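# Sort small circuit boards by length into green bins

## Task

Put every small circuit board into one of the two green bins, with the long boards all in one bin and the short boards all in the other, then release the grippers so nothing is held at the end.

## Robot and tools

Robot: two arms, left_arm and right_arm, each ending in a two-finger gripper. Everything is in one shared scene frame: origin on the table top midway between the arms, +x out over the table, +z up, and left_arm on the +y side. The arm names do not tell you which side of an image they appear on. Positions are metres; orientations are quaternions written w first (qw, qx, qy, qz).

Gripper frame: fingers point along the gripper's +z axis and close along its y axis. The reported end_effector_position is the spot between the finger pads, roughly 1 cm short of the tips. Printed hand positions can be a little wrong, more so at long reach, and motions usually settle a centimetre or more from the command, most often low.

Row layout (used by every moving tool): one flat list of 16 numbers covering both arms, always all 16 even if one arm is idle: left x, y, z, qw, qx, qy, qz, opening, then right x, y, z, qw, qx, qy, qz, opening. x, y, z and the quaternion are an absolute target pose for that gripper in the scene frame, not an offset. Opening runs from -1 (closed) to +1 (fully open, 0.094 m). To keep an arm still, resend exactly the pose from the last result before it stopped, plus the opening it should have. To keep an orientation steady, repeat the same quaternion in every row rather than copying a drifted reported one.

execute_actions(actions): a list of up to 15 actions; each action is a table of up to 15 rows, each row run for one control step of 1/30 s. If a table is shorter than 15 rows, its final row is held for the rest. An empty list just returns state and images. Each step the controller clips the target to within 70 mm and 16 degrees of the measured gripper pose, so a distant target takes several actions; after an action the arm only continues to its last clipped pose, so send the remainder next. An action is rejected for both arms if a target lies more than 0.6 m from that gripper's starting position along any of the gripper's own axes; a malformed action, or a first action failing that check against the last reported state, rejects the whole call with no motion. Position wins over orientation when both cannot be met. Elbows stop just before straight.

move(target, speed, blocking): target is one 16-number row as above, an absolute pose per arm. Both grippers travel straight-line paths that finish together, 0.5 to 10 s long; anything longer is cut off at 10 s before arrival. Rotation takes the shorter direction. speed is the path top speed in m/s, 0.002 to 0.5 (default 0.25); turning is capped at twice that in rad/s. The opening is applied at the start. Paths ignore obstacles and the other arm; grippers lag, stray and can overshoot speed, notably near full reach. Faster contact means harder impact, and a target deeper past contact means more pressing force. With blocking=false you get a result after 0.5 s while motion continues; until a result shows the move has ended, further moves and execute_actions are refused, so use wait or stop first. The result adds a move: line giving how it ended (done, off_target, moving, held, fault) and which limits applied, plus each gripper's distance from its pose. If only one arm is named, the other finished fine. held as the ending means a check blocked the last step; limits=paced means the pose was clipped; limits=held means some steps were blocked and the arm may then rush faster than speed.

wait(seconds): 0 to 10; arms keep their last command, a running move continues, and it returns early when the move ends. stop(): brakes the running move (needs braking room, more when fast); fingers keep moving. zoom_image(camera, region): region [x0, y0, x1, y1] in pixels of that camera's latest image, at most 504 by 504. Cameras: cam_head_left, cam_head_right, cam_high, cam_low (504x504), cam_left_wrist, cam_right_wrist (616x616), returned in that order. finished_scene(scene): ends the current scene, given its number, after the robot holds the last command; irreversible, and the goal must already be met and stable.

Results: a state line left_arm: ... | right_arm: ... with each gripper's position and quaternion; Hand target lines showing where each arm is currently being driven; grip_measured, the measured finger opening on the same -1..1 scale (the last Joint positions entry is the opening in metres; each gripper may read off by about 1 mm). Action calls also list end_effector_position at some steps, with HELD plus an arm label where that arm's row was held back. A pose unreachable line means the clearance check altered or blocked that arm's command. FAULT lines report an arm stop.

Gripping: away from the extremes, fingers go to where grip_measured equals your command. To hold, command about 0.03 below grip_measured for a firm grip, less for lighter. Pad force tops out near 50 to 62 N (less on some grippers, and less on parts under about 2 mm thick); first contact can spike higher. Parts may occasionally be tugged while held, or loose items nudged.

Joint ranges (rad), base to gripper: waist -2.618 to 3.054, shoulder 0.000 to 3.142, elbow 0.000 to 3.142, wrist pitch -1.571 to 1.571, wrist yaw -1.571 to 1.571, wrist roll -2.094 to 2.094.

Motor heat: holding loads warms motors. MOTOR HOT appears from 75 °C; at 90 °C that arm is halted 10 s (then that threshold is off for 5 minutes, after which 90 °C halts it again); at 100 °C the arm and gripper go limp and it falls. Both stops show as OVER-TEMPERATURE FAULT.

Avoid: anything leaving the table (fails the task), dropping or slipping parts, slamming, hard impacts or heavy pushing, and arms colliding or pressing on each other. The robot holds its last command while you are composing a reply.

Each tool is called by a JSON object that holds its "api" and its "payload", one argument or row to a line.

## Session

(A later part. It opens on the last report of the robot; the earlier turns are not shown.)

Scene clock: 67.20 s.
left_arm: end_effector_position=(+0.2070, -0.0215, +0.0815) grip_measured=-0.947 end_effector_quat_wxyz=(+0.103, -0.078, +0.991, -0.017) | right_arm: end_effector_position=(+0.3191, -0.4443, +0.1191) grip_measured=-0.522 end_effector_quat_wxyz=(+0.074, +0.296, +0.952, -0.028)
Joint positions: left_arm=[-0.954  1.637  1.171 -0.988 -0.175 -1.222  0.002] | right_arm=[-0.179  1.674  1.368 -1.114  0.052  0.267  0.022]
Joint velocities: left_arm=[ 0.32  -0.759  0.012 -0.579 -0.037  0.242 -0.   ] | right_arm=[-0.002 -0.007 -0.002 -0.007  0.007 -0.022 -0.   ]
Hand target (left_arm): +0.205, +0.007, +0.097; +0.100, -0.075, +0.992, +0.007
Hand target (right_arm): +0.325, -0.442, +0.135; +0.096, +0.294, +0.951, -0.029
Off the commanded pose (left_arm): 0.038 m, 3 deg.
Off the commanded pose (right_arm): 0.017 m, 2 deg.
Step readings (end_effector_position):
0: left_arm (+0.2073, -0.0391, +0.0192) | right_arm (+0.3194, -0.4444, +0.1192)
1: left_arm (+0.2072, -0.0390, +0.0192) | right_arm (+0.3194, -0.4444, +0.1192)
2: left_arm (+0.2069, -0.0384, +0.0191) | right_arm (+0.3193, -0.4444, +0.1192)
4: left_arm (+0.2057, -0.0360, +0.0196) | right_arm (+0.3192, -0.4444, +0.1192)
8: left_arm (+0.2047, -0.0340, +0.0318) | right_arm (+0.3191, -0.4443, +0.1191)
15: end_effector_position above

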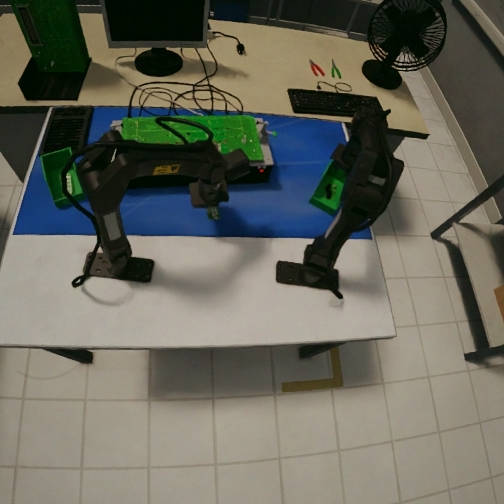

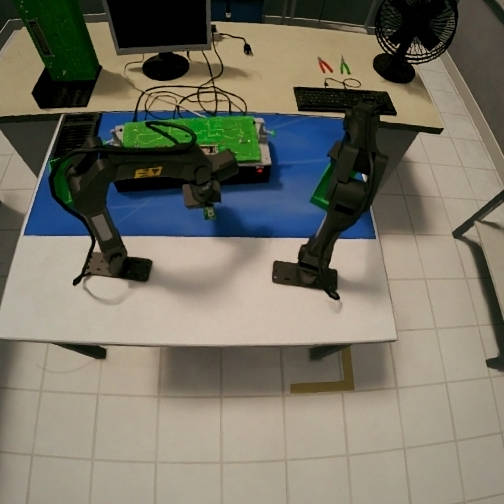

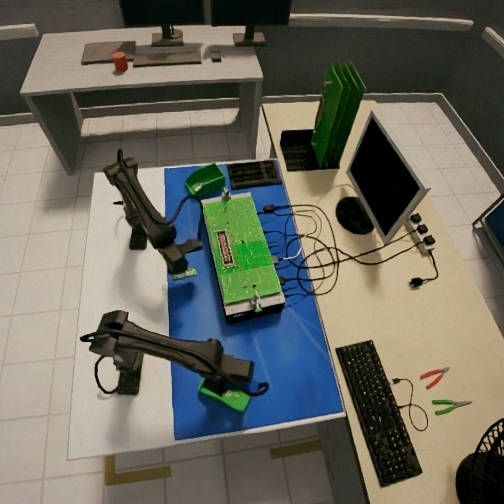

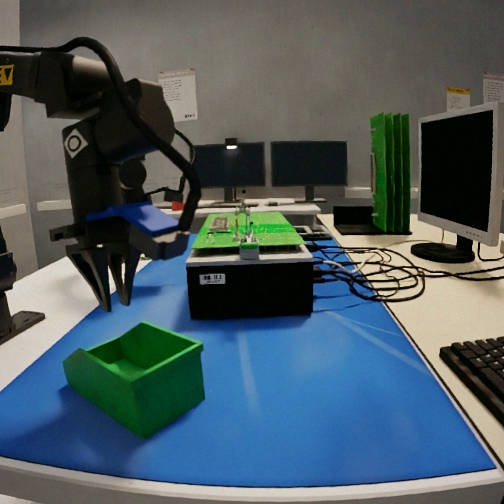

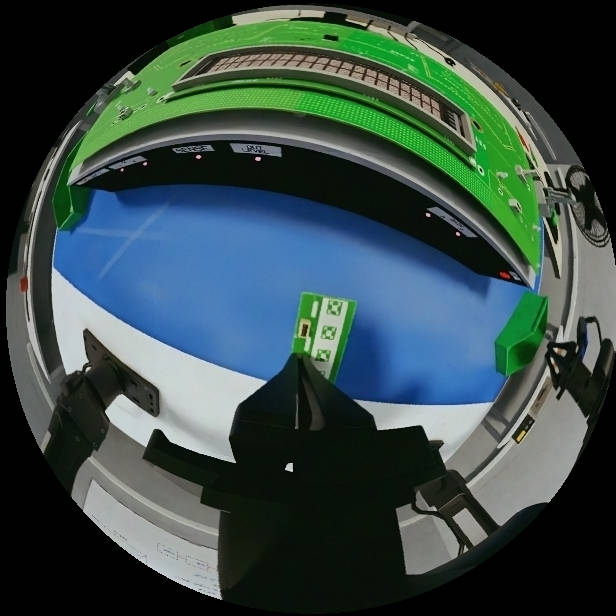

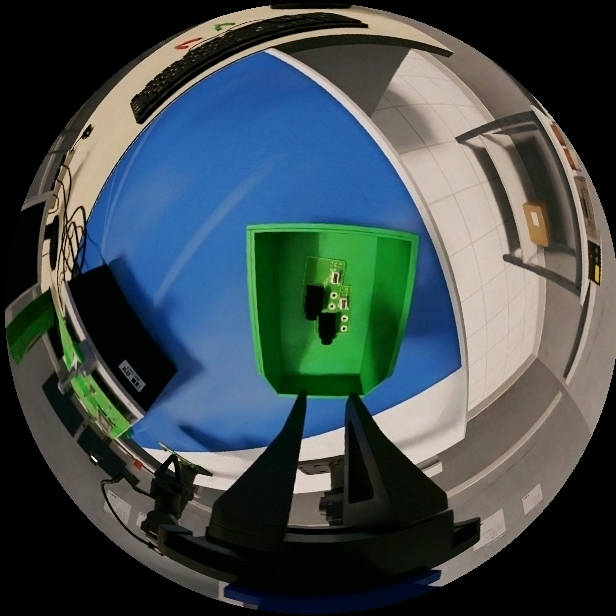

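{"api": "execute_actions", "payload": {
  "actions": [
    [[0.206,0.018,0.105,0.0995,-0.0746,0.9922,0.0075,-0.97,0.325,-0.442,0.135,0.0954,0.294,0.9506,-0.0295,-0.52],[0.206,0.027,0.108,0.0995,-0.0746,0.9922,0.0075,-0.97,0.325,-0.442,0.135,0.0954,0.294,0.9506,-0.0295,-0.52],[0.206,0.037,0.111,0.0995,-0.0746,0.9922,0.0075,-0.97,0.325,-0.442,0.135,0.0954,0.294,0.9506,-0.0295,-0.52],[0.206,0.048,0.114,0.0995,-0.0746,0.9922,0.0075,-0.97,0.325,-0.442,0.135,0.0954,0.294,0.9506,-0.0295,-0.52],[0.206,0.060,0.117,0.0995,-0.077,0.992,0.0077,-0.97,0.325,-0.442,0.135,0.0954,0.294,0.9506,-0.0295,-0.52],[0.206,0.072,0.120,0.0995,-0.080,0.9918,0.008,-0.97,0.325,-0.442,0.135,0.0954,0.294,0.9506,-0.0295,-0.52],[0.206,0.084,0.122,0.0995,-0.083,0.9915,0.0083,-0.97,0.325,-0.442,0.135,0.0954,0.294,0.9506,-0.0295,-0.52],[0.207,0.096,0.124,0.0994,-0.086,0.9913,0.0086,-0.97,0.325,-0.442,0.135,0.0954,0.294,0.9506,-0.0295,-0.52],[0.207,0.108,0.126,0.0994,-0.089,0.991,0.0089,-0.97,0.325,-0.442,0.135,0.0954,0.294,0.9506,-0.0295,-0.52],[0.208,0.120,0.128,0.0994,-0.092,0.9908,0.0092,-0.97,0.325,-0.442,0.135,0.0954,0.294,0.9506,-0.0295,-0.52],[0.208,0.132,0.130,0.0993,-0.095,0.9905,0.0095,-0.97,0.325,-0.442,0.135,0.0954,0.294,0.9506,-0.0295,-0.52],[0.209,0.144,0.131,0.0993,-0.098,0.9902,0.0098,-0.97,0.325,-0.442,0.135,0.0954,0.294,0.9506,-0.0295,-0.52],[0.210,0.156,0.132,0.0993,-0.101,0.9899,0.0101,-0.97,0.325,-0.442,0.135,0.0954,0.294,0.9506,-0.0295,-0.52],[0.211,0.168,0.133,0.0992,-0.104,0.9896,0.0104,-0.97,0.325,-0.442,0.135,0.0954,0.294,0.9506,-0.0295,-0.52],[0.212,0.180,0.134,0.0992,-0.107,0.9893,0.0107,-0.97,0.325,-0.442,0.135,0.0954,0.294,0.9506,-0.0295,-0.52]],
    [[0.213,0.192,0.135,0.0992,-0.110,0.989,0.011,-0.97,0.325,-0.442,0.135,0.0954,0.294,0.9506,-0.0295,-0.52],[0.214,0.204,0.135,0.0991,-0.113,0.9886,0.0113,-0.97,0.325,-0.442,0.135,0.0954,0.294,0.9506,-0.0295,-0.52],[0.215,0.216,0.135,0.0991,-0.116,0.9883,0.0116,-0.97,0.325,-0.442,0.135,0.0954,0.294,0.9506,-0.0295,-0.52],[0.217,0.228,0.135,0.0990,-0.119,0.9879,0.0119,-0.97,0.325,-0.442,0.135,0.0954,0.294,0.9506,-0.0295,-0.52],[0.219,0.240,0.135,0.0990,-0.122,0.9875,0.0122,-0.97,0.325,-0.442,0.135,0.0954,0.294,0.9506,-0.0295,-0.52],[0.221,0.252,0.135,0.0989,-0.125,0.9872,0.0125,-0.97,0.325,-0.442,0.135,0.0954,0.294,0.9506,-0.0295,-0.52],[0.223,0.264,0.135,0.0989,-0.128,0.9868,0.0128,-0.97,0.325,-0.442,0.135,0.0954,0.294,0.9506,-0.0295,-0.52],[0.225,0.276,0.135,0.0989,-0.131,0.9864,0.0131,-0.97,0.325,-0.442,0.135,0.0954,0.294,0.9506,-0.0295,-0.52],[0.228,0.288,0.135,0.0988,-0.134,0.986,0.0134,-0.97,0.325,-0.442,0.135,0.0954,0.294,0.9506,-0.0295,-0.52],[0.231,0.300,0.135,0.0988,-0.137,0.9856,0.0137,-0.97,0.325,-0.442,0.135,0.0954,0.294,0.9506,-0.0295,-0.52],[0.235,0.312,0.135,0.0987,-0.140,0.9851,0.014,-0.97,0.325,-0.442,0.135,0.0954,0.294,0.9506,-0.0295,-0.52],[0.240,0.324,0.135,0.0987,-0.143,0.9847,0.0143,-0.97,0.325,-0.442,0.135,0.0954,0.294,0.9506,-0.0295,-0.52],[0.245,0.335,0.135,0.0987,-0.146,0.9843,0.0146,-0.97,0.325,-0.442,0.135,0.0954,0.294,0.9506,-0.0295,-0.52],[0.251,0.346,0.135,0.0986,-0.149,0.9838,0.0149,-0.97,0.325,-0.442,0.135,0.0954,0.294,0.9506,-0.0295,-0.52],[0.257,0.357,0.135,0.0986,-0.152,0.9834,0.0152,-0.97,0.325,-0.442,0.135,0.0954,0.294,0.9506,-0.0295,-0.52]],
    [[0.263,0.368,0.135,0.0985,-0.155,0.9829,0.0155,-0.97,0.325,-0.442,0.135,0.0954,0.294,0.9506,-0.0295,-0.52],[0.269,0.379,0.135,0.0985,-0.158,0.9824,0.0158,-0.97,0.325,-0.442,0.135,0.0954,0.294,0.9506,-0.0295,-0.52],[0.275,0.389,0.135,0.0984,-0.161,0.9819,0.0161,-0.97,0.325,-0.442,0.135,0.0954,0.294,0.9506,-0.0295,-0.52],[0.281,0.399,0.135,0.0984,-0.1635,0.9815,0.0164,-0.97,0.325,-0.442,0.135,0.0954,0.294,0.9506,-0.0295,-0.52],[0.287,0.409,0.135,0.0984,-0.1635,0.9815,0.0164,-0.97,0.325,-0.442,0.135,0.0954,0.294,0.9506,-0.0295,-0.52],[0.293,0.418,0.135,0.0984,-0.1635,0.9815,0.0164,-0.97,0.325,-0.442,0.135,0.0954,0.294,0.9506,-0.0295,-0.52],[0.298,0.427,0.135,0.0984,-0.1635,0.9815,0.0164,-0.97,0.325,-0.442,0.135,0.0954,0.294,0.9506,-0.0295,-0.52],[0.303,0.435,0.135,0.0984,-0.1635,0.9815,0.0164,-0.97,0.325,-0.442,0.135,0.0954,0.294,0.9506,-0.0295,-0.52],[0.307,0.442,0.135,0.0984,-0.1635,0.9815,0.0164,-0.97,0.325,-0.442,0.135,0.0954,0.294,0.9506,-0.0295,-0.52],[0.311,0.448,0.134,0.0984,-0.1635,0.9815,0.0164,-0.97,0.325,-0.442,0.135,0.0954,0.294,0.9506,-0.0295,-0.52],[0.314,0.453,0.133,0.0984,-0.1635,0.9815,0.0164,-0.97,0.325,-0.442,0.135,0.0954,0.294,0.9506,-0.0295,-0.52],[0.316,0.457,0.132,0.0984,-0.1635,0.9815,0.0164,-0.97,0.325,-0.442,0.135,0.0954,0.294,0.9506,-0.0295,-0.52],[0.318,0.460,0.131,0.0984,-0.1635,0.9815,0.0164,-0.97,0.325,-0.442,0.135,0.0954,0.294,0.9506,-0.0295,-0.52],[0.319,0.461,0.130,0.0984,-0.1635,0.9815,0.0164,-0.97,0.325,-0.442,0.135,0.0954,0.294,0.9506,-0.0295,-0.52],[0.319,0.461,0.128,0.0984,-0.1635,0.9815,0.0164,-0.97,0.325,-0.442,0.135,0.0954,0.294,0.9506,-0.0295,-0.52]]
  ]
}}

Scene clock: 71.17 s.
left_arm: end_effector_position=(+0.3112, +0.4591, +0.1251) grip_measured=-0.947 end_effector_quat_wxyz=(+0.088, -0.184, +0.979, +0.027) | right_arm: end_effector_position=(+0.3190, -0.4443, +0.1191) grip_measured=-0.522 end_effector_quat_wxyz=(+0.074, +0.297, +0.952, -0.028)
Joint positions: left_arm=[ 0.803  1.728  1.448 -1.11   0.035  0.308  0.002] | right_arm=[-0.179  1.674  1.368 -1.115  0.052  0.268  0.022]
Joint velocities: left_arm=[ 0.081  0.349  0.208  0.022  0.095  0.212 -0.001] | right_arm=[-0.007  0.002 -0.022 -0.051  0.022  0.037 -0.001]
Hand target (left_arm): +0.318, +0.461, +0.129; +0.098, -0.164, +0.981, +0.019
Hand target (right_arm): +0.325, -0.442, +0.135; +0.095, +0.294, +0.951, -0.030
Off the commanded pose (left_arm): 0.009 m, 3 deg.
Off the commanded pose (right_arm): 0.017 m, 2 deg.
Step readings (end_effector_position; steps 1 to 15: 1st action; 16 to 30: 2nd action; 31 to 45: 3rd action):
0: left_arm (+0.2067, +0.0003, +0.0990) | right_arm (+0.3190, -0.4443, +0.1191)
1: left_arm (+0.2068, +0.0009, +0.0993) | right_arm (+0.3190, -0.4443, +0.1191)
2: left_arm (+0.2072, +0.0026, +0.1000) | right_arm (+0.3190, -0.4443, +0.1191)
4: left_arm (+0.2093, +0.0123, +0.1030) | right_arm (+0.3190, -0.4443, +0.1191)
8: left_arm (+0.2136, +0.0530, +0.1145) | right_arm (+0.3190, -0.4443, +0.1191)
15: left_arm (+0.2218, +0.1407, +0.1327) | right_arm (+0.3190, -0.4443, +0.1191)
16: left_arm (+0.2227, +0.1539, +0.1342) | right_arm (+0.3190, -0.4443, +0.1191)
17: left_arm (+0.2237, +0.1673, +0.1355) | right_arm (+0.3190, -0.4443, +0.1191)
19: left_arm (+0.2257, +0.1943, +0.1377) | right_arm (+0.3190, -0.4443, +0.1191)
23: left_arm (+0.2272, +0.2494, +0.1391) | right_arm (+0.3190, -0.4443, +0.1191)
30: left_arm (+0.2229, +0.3350, +0.1304) | right_arm (+0.3190, -0.4443, +0.1191)
31: left_arm (+0.2270, +0.3451, +0.1296) | right_arm (+0.3190, -0.4443, +0.1191)
32: left_arm (+0.2323, +0.3555, +0.1294) | right_arm (+0.3190, -0.4443, +0.1191)
34: left_arm (+0.2457, +0.3765, +0.1298) | right_arm (+0.3190, -0.4443, +0.1191)
38: left_arm (+0.2758, +0.4159, +0.1306) | right_arm (+0.3190, -0.4443, +0.1191)
45: end_effector_position above

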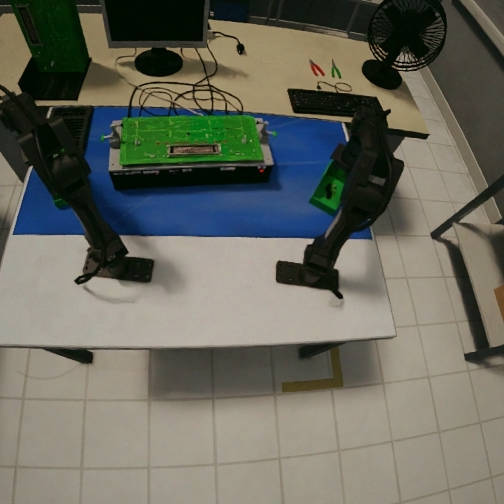

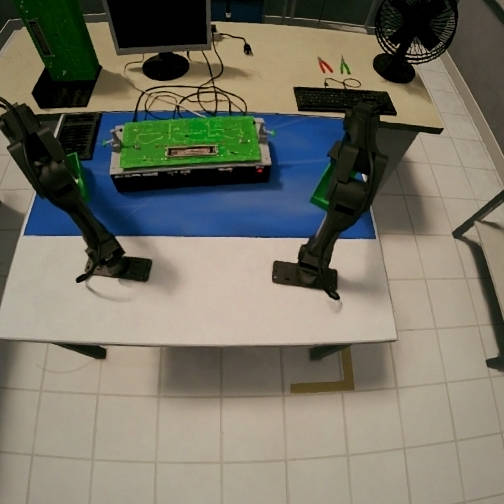

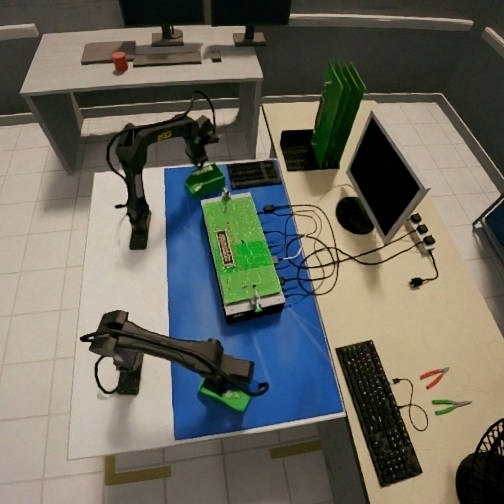

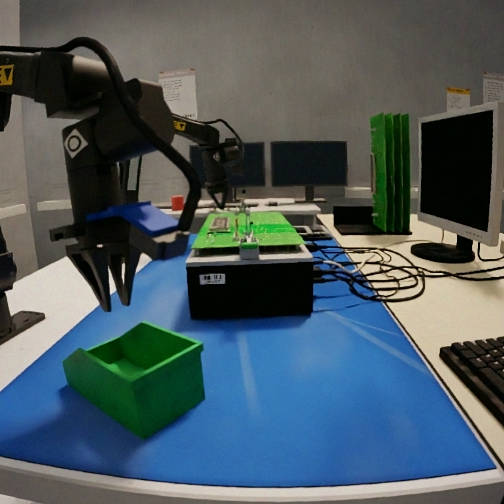

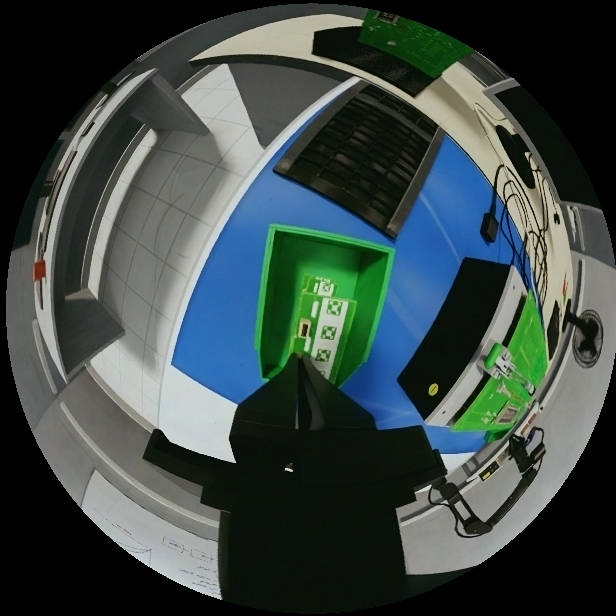

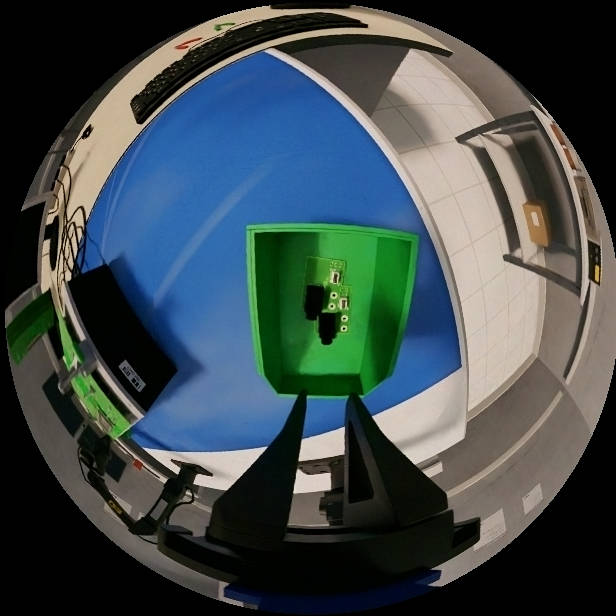

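{"api": "execute_actions", "payload": {
  "actions": [
    [[0.318,0.460,0.122,0.0984,-0.1635,0.9815,0.0164,-0.97,0.325,-0.442,0.135,0.0954,0.294,0.9506,-0.0295,-0.52],[0.318,0.460,0.118,0.0984,-0.1635,0.9815,0.0164,-0.97,0.325,-0.442,0.135,0.0954,0.294,0.9506,-0.0295,-0.52],[0.318,0.460,0.113,0.0984,-0.1635,0.9815,0.0164,-0.97,0.325,-0.442,0.135,0.0954,0.294,0.9506,-0.0295,-0.52],[0.318,0.460,0.108,0.0984,-0.1635,0.9815,0.0164,-0.97,0.325,-0.442,0.135,0.0954,0.294,0.9506,-0.0295,-0.52],[0.318,0.459,0.103,0.0984,-0.1635,0.9815,0.0164,-0.97,0.325,-0.442,0.135,0.0954,0.294,0.9506,-0.0295,-0.52],[0.318,0.459,0.098,0.0984,-0.1635,0.9815,0.0164,-0.97,0.325,-0.442,0.135,0.0954,0.294,0.9506,-0.0295,-0.52],[0.318,0.459,0.093,0.0984,-0.1635,0.9815,0.0164,-0.97,0.325,-0.442,0.135,0.0954,0.294,0.9506,-0.0295,-0.52],[0.318,0.459,0.088,0.0984,-0.1635,0.9815,0.0164,-0.97,0.325,-0.442,0.135,0.0954,0.294,0.9506,-0.0295,-0.52],[0.318,0.459,0.083,0.0984,-0.1635,0.9815,0.0164,-0.97,0.325,-0.442,0.135,0.0954,0.294,0.9506,-0.0295,-0.52],[0.317,0.459,0.078,0.0984,-0.1635,0.9815,0.0164,-0.97,0.325,-0.442,0.135,0.0954,0.294,0.9506,-0.0295,-0.52],[0.317,0.459,0.073,0.0984,-0.1635,0.9815,0.0164,-0.97,0.325,-0.442,0.135,0.0954,0.294,0.9506,-0.0295,-0.52],[0.317,0.458,0.068,0.0984,-0.1635,0.9815,0.0164,-0.97,0.325,-0.442,0.135,0.0954,0.294,0.9506,-0.0295,-0.52],[0.317,0.458,0.063,0.0984,-0.1635,0.9815,0.0164,-0.97,0.325,-0.442,0.135,0.0954,0.294,0.9506,-0.0295,-0.52],[0.316,0.458,0.059,0.0984,-0.1635,0.9815,0.0164,-0.97,0.325,-0.442,0.135,0.0954,0.294,0.9506,-0.0295,-0.52],[0.316,0.458,0.055,0.0984,-0.1635,0.9815,0.0164,-0.97,0.325,-0.442,0.135,0.0954,0.294,0.9506,-0.0295,-0.52]],
    [[0.316,0.458,0.052,0.0984,-0.1635,0.9815,0.0164,-0.97,0.325,-0.442,0.135,0.0954,0.294,0.9506,-0.0295,-0.52],[0.315,0.457,0.049,0.0984,-0.1635,0.9815,0.0164,-0.97,0.325,-0.442,0.135,0.0954,0.294,0.9506,-0.0295,-0.52],[0.315,0.457,0.046,0.0984,-0.1635,0.9815,0.0164,-0.97,0.325,-0.442,0.135,0.0954,0.294,0.9506,-0.0295,-0.52],[0.315,0.457,0.044,0.0984,-0.1635,0.9815,0.0164,-0.97,0.325,-0.442,0.135,0.0954,0.294,0.9506,-0.0295,-0.52],[0.315,0.457,0.042,0.0984,-0.1635,0.9815,0.0164,-0.97,0.325,-0.442,0.135,0.0954,0.294,0.9506,-0.0295,-0.52],[0.315,0.457,0.041,0.0984,-0.1635,0.9815,0.0164,-0.97,0.325,-0.442,0.135,0.0954,0.294,0.9506,-0.0295,-0.52],[0.315,0.457,0.040,0.0984,-0.1635,0.9815,0.0164,-0.97,0.325,-0.442,0.135,0.0954,0.294,0.9506,-0.0295,-0.52]]
  ]
}}

Scene clock: 73.70 s.
left_arm: end_effector_position=(+0.3157, +0.4586, +0.0464) grip_measured=-0.947 end_effector_quat_wxyz=(+0.097, -0.165, +0.981, +0.023) | right_arm: end_effector_position=(+0.3190, -0.4443, +0.1191) grip_measured=-0.522 end_effector_quat_wxyz=(+0.074, +0.297, +0.952, -0.028)
Joint positions: left_arm=[ 0.805  1.788  1.199 -0.789  0.056  0.345  0.002] | right_arm=[-0.179  1.674  1.368 -1.115  0.052  0.268  0.022]
Joint velocities: left_arm=[-0.017 -0.002  0.002 -0.037  0.051 -0.037 -0.   ] | right_arm=[ 0.002  0.012 -0.012 -0.066 -0.022  0.051 -0.001]
Hand target (left_arm): +0.315, +0.457, +0.040; +0.098, -0.164, +0.982, +0.016
Hand target (right_arm): +0.325, -0.442, +0.135; +0.095, +0.294, +0.951, -0.030
Off the commanded pose (left_arm): 0.007 m, 1 deg.
Off the commanded pose (right_arm): 0.017 m, 2 deg.
Step readings (end_effector_position; steps 1 to 15: 1st action; 16 to 30: 2nd action):
0: left_arm (+0.3143, +0.4585, +0.1214) | right_arm (+0.3190, -0.4443, +0.1191)
1: left_arm (+0.3144, +0.4585, +0.1215) | right_arm (+0.3190, -0.4443, +0.1191)
2: left_arm (+0.3149, +0.4587, +0.1216) | right_arm (+0.3190, -0.4443, +0.1191)
4: left_arm (+0.3166, +0.4598, +0.1201) | right_arm (+0.3190, -0.4443, +0.1191)
8: left_arm (+0.3153, +0.4584, +0.1051) | right_arm (+0.3190, -0.4443, +0.1191)
15: left_arm (+0.3094, +0.4535, +0.0699) | right_arm (+0.3190, -0.4443, +0.1191)
16: left_arm (+0.3090, +0.4531, +0.0653) | right_arm (+0.3190, -0.4443, +0.1191)
17: left_arm (+0.3088, +0.4530, +0.0609) | right_arm (+0.3190, -0.4443, +0.1191)
19: left_arm (+0.3083, +0.4526, +0.0538) | right_arm (+0.3190, -0.4443, +0.1191)
23: left_arm (+0.3100, +0.4540, +0.0461) | right_arm (+0.3190, -0.4443, +0.1191)
30: end_effector_position above

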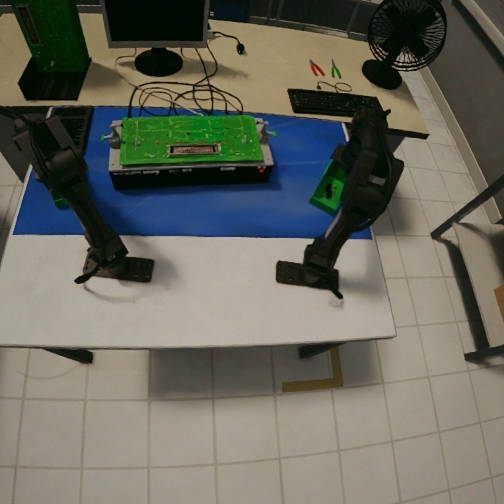

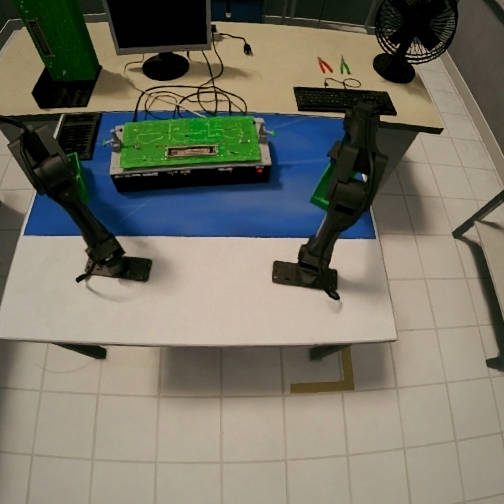

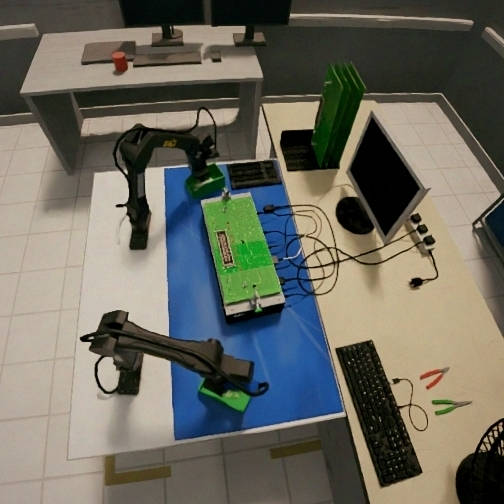

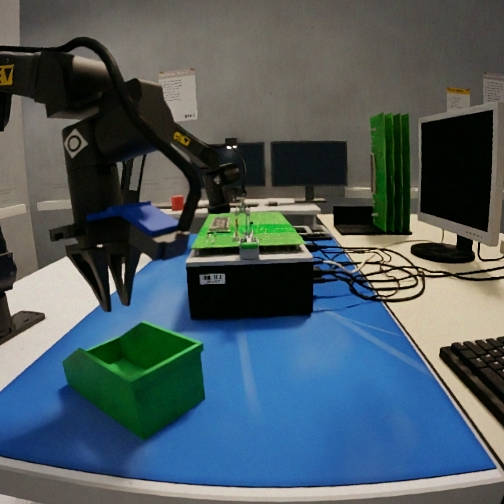

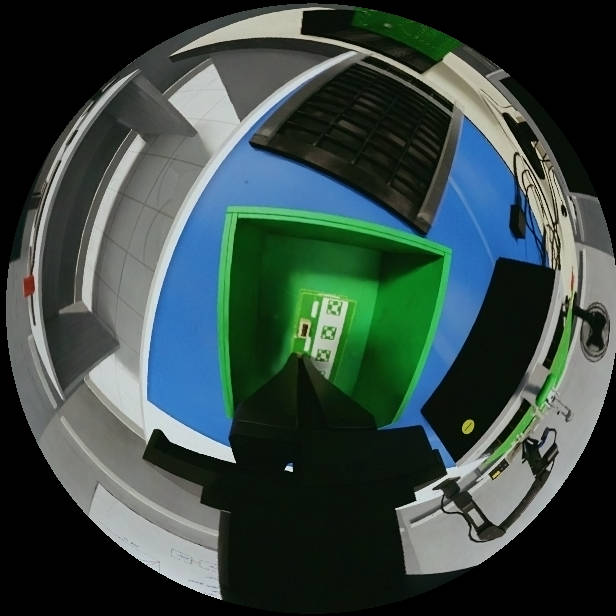

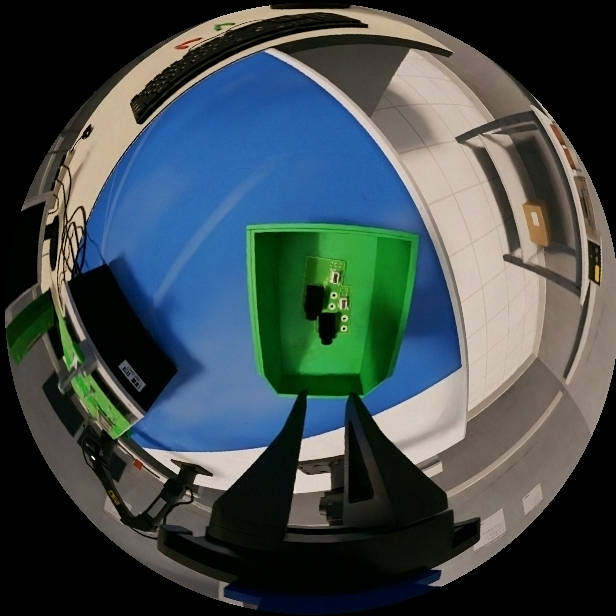

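{"api": "execute_actions", "payload": {
  "actions": [
    [[0.315,0.457,0.040,0.0984,-0.1635,0.9815,0.0164,-0.93,0.325,-0.442,0.135,0.0954,0.294,0.9506,-0.0295,-0.52],[0.315,0.457,0.040,0.0984,-0.1635,0.9815,0.0164,-0.90,0.325,-0.442,0.135,0.0954,0.294,0.9506,-0.0295,-0.52],[0.315,0.457,0.042,0.0984,-0.1635,0.9815,0.0164,-0.85,0.325,-0.442,0.135,0.0954,0.294,0.9506,-0.0295,-0.52],[0.315,0.457,0.045,0.0984,-0.1635,0.9815,0.0164,-0.80,0.325,-0.442,0.135,0.0954,0.294,0.9506,-0.0295,-0.52],[0.315,0.457,0.050,0.0984,-0.1635,0.9815,0.0164,-0.75,0.325,-0.442,0.135,0.0954,0.294,0.9506,-0.0295,-0.52],[0.315,0.457,0.056,0.0984,-0.1635,0.9815,0.0164,-0.70,0.325,-0.442,0.135,0.0954,0.294,0.9506,-0.0295,-0.52],[0.315,0.457,0.063,0.0984,-0.1635,0.9815,0.0164,-0.68,0.325,-0.442,0.135,0.0954,0.294,0.9506,-0.0295,-0.52],[0.315,0.457,0.071,0.0984,-0.1635,0.9815,0.0164,-0.66,0.325,-0.442,0.135,0.0954,0.294,0.9506,-0.0295,-0.52],[0.315,0.457,0.079,0.0984,-0.1635,0.9815,0.0164,-0.65,0.325,-0.442,0.135,0.0954,0.294,0.9506,-0.0295,-0.52],[0.315,0.457,0.087,0.0984,-0.1635,0.9815,0.0164,-0.65,0.325,-0.442,0.135,0.0954,0.294,0.9506,-0.0295,-0.52],[0.315,0.457,0.095,0.0984,-0.1635,0.9815,0.0164,-0.65,0.325,-0.442,0.135,0.0954,0.294,0.9506,-0.0295,-0.52],[0.315,0.457,0.103,0.0984,-0.1635,0.9815,0.0164,-0.65,0.325,-0.442,0.135,0.0954,0.294,0.9506,-0.0295,-0.52],[0.315,0.457,0.110,0.0984,-0.1635,0.9815,0.0164,-0.65,0.325,-0.442,0.135,0.0954,0.294,0.9506,-0.0295,-0.52],[0.315,0.457,0.116,0.0984,-0.1635,0.9815,0.0164,-0.65,0.325,-0.442,0.135,0.0954,0.294,0.9506,-0.0295,-0.52],[0.315,0.457,0.121,0.0984,-0.1635,0.9815,0.0164,-0.65,0.325,-0.442,0.135,0.0954,0.294,0.9506,-0.0295,-0.52]]
  ]
}}

Scene clock: 75.07 s.
left_arm: end_effector_position=(+0.3195, +0.4617, +0.0939) grip_measured=-0.652 end_effector_quat_wxyz=(+0.104, -0.165, +0.980, +0.027) | right_arm: end_effector_position=(+0.3190, -0.4443, +0.1191) grip_measured=-0.522 end_effector_quat_wxyz=(+0.074, +0.297, +0.952, -0.028)
Joint positions: left_arm=[ 0.805  1.746  1.34  -0.956  0.057  0.345  0.016] | right_arm=[-0.179  1.674  1.368 -1.115  0.052  0.268  0.022]
Joint velocities: left_arm=[-0.002 -0.227  0.759 -0.637 -0.022  0.022  0.001] | right_arm=[ 0.002  0.002 -0.022  0.022  0.051 -0.037  0.001]
Hand target (left_arm): +0.314, +0.456, +0.119; +0.103, -0.164, +0.981, +0.019
Hand target (right_arm): +0.325, -0.442, +0.135; +0.095, +0.294, +0.951, -0.030
Off the commanded pose (left_arm): 0.028 m, 1 deg.
Off the commanded pose (right_arm): 0.017 m, 2 deg.
Step readings (end_effector_position):
0: left_arm (+0.3174, +0.4600, +0.0468) | right_arm (+0.3190, -0.4443, +0.1191)
1: left_arm (+0.3174, +0.4600, +0.0468) | right_arm (+0.3190, -0.4443, +0.1191)
2: left_arm (+0.3174, +0.4599, +0.0468) | right_arm (+0.3190, -0.4443, +0.1191)
4: left_arm (+0.3174, +0.4599, +0.0468) | right_arm (+0.3190, -0.4443, +0.1191)
8: left_arm (+0.3142, +0.4573, +0.0475) | right_arm (+0.3190, -0.4443, +0.1191)
15: end_effector_position above

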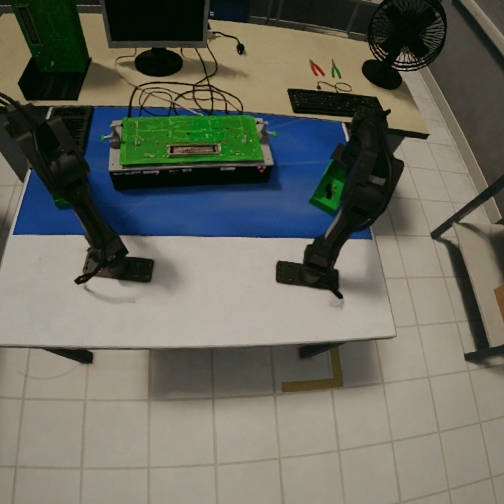

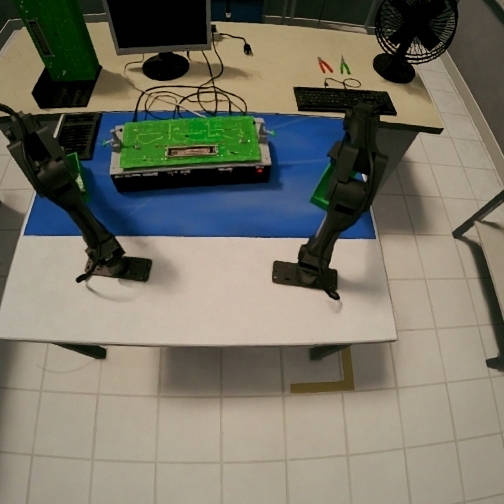

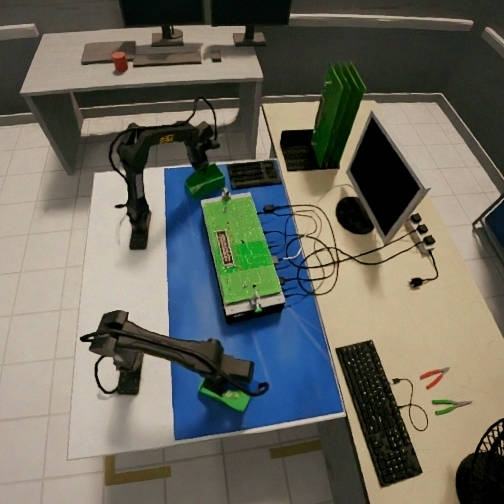

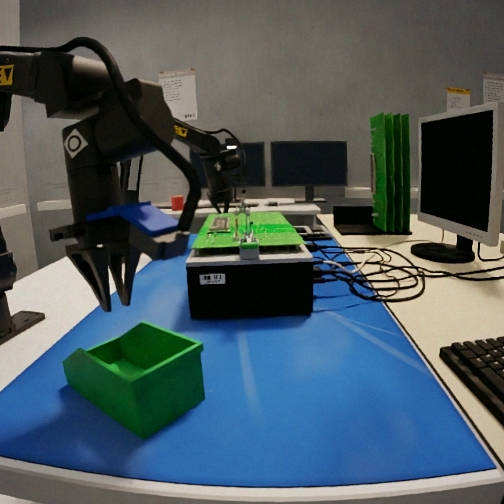

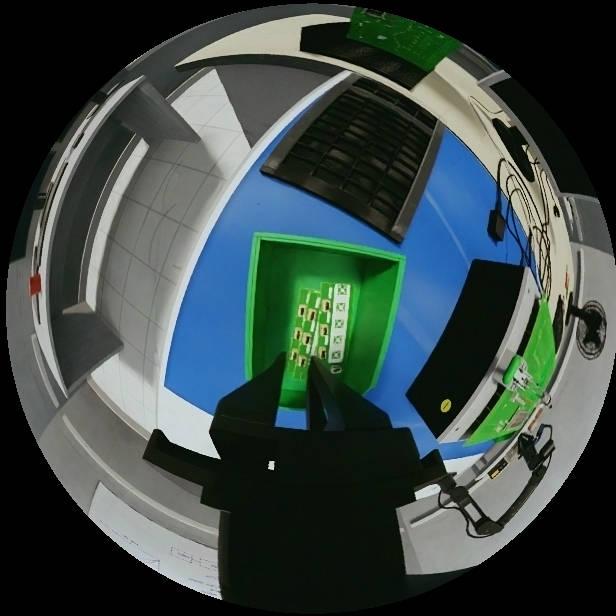

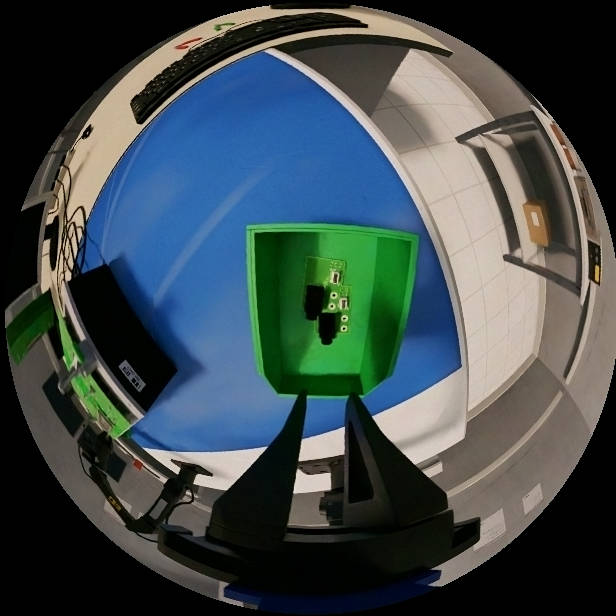

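All three long boards are in the left bin, both short boards are in the right bin, and both grippers are open.

{"api": "finished_scene", "payload": {
  "scene": 2
}}

The scene is finished: the task was done.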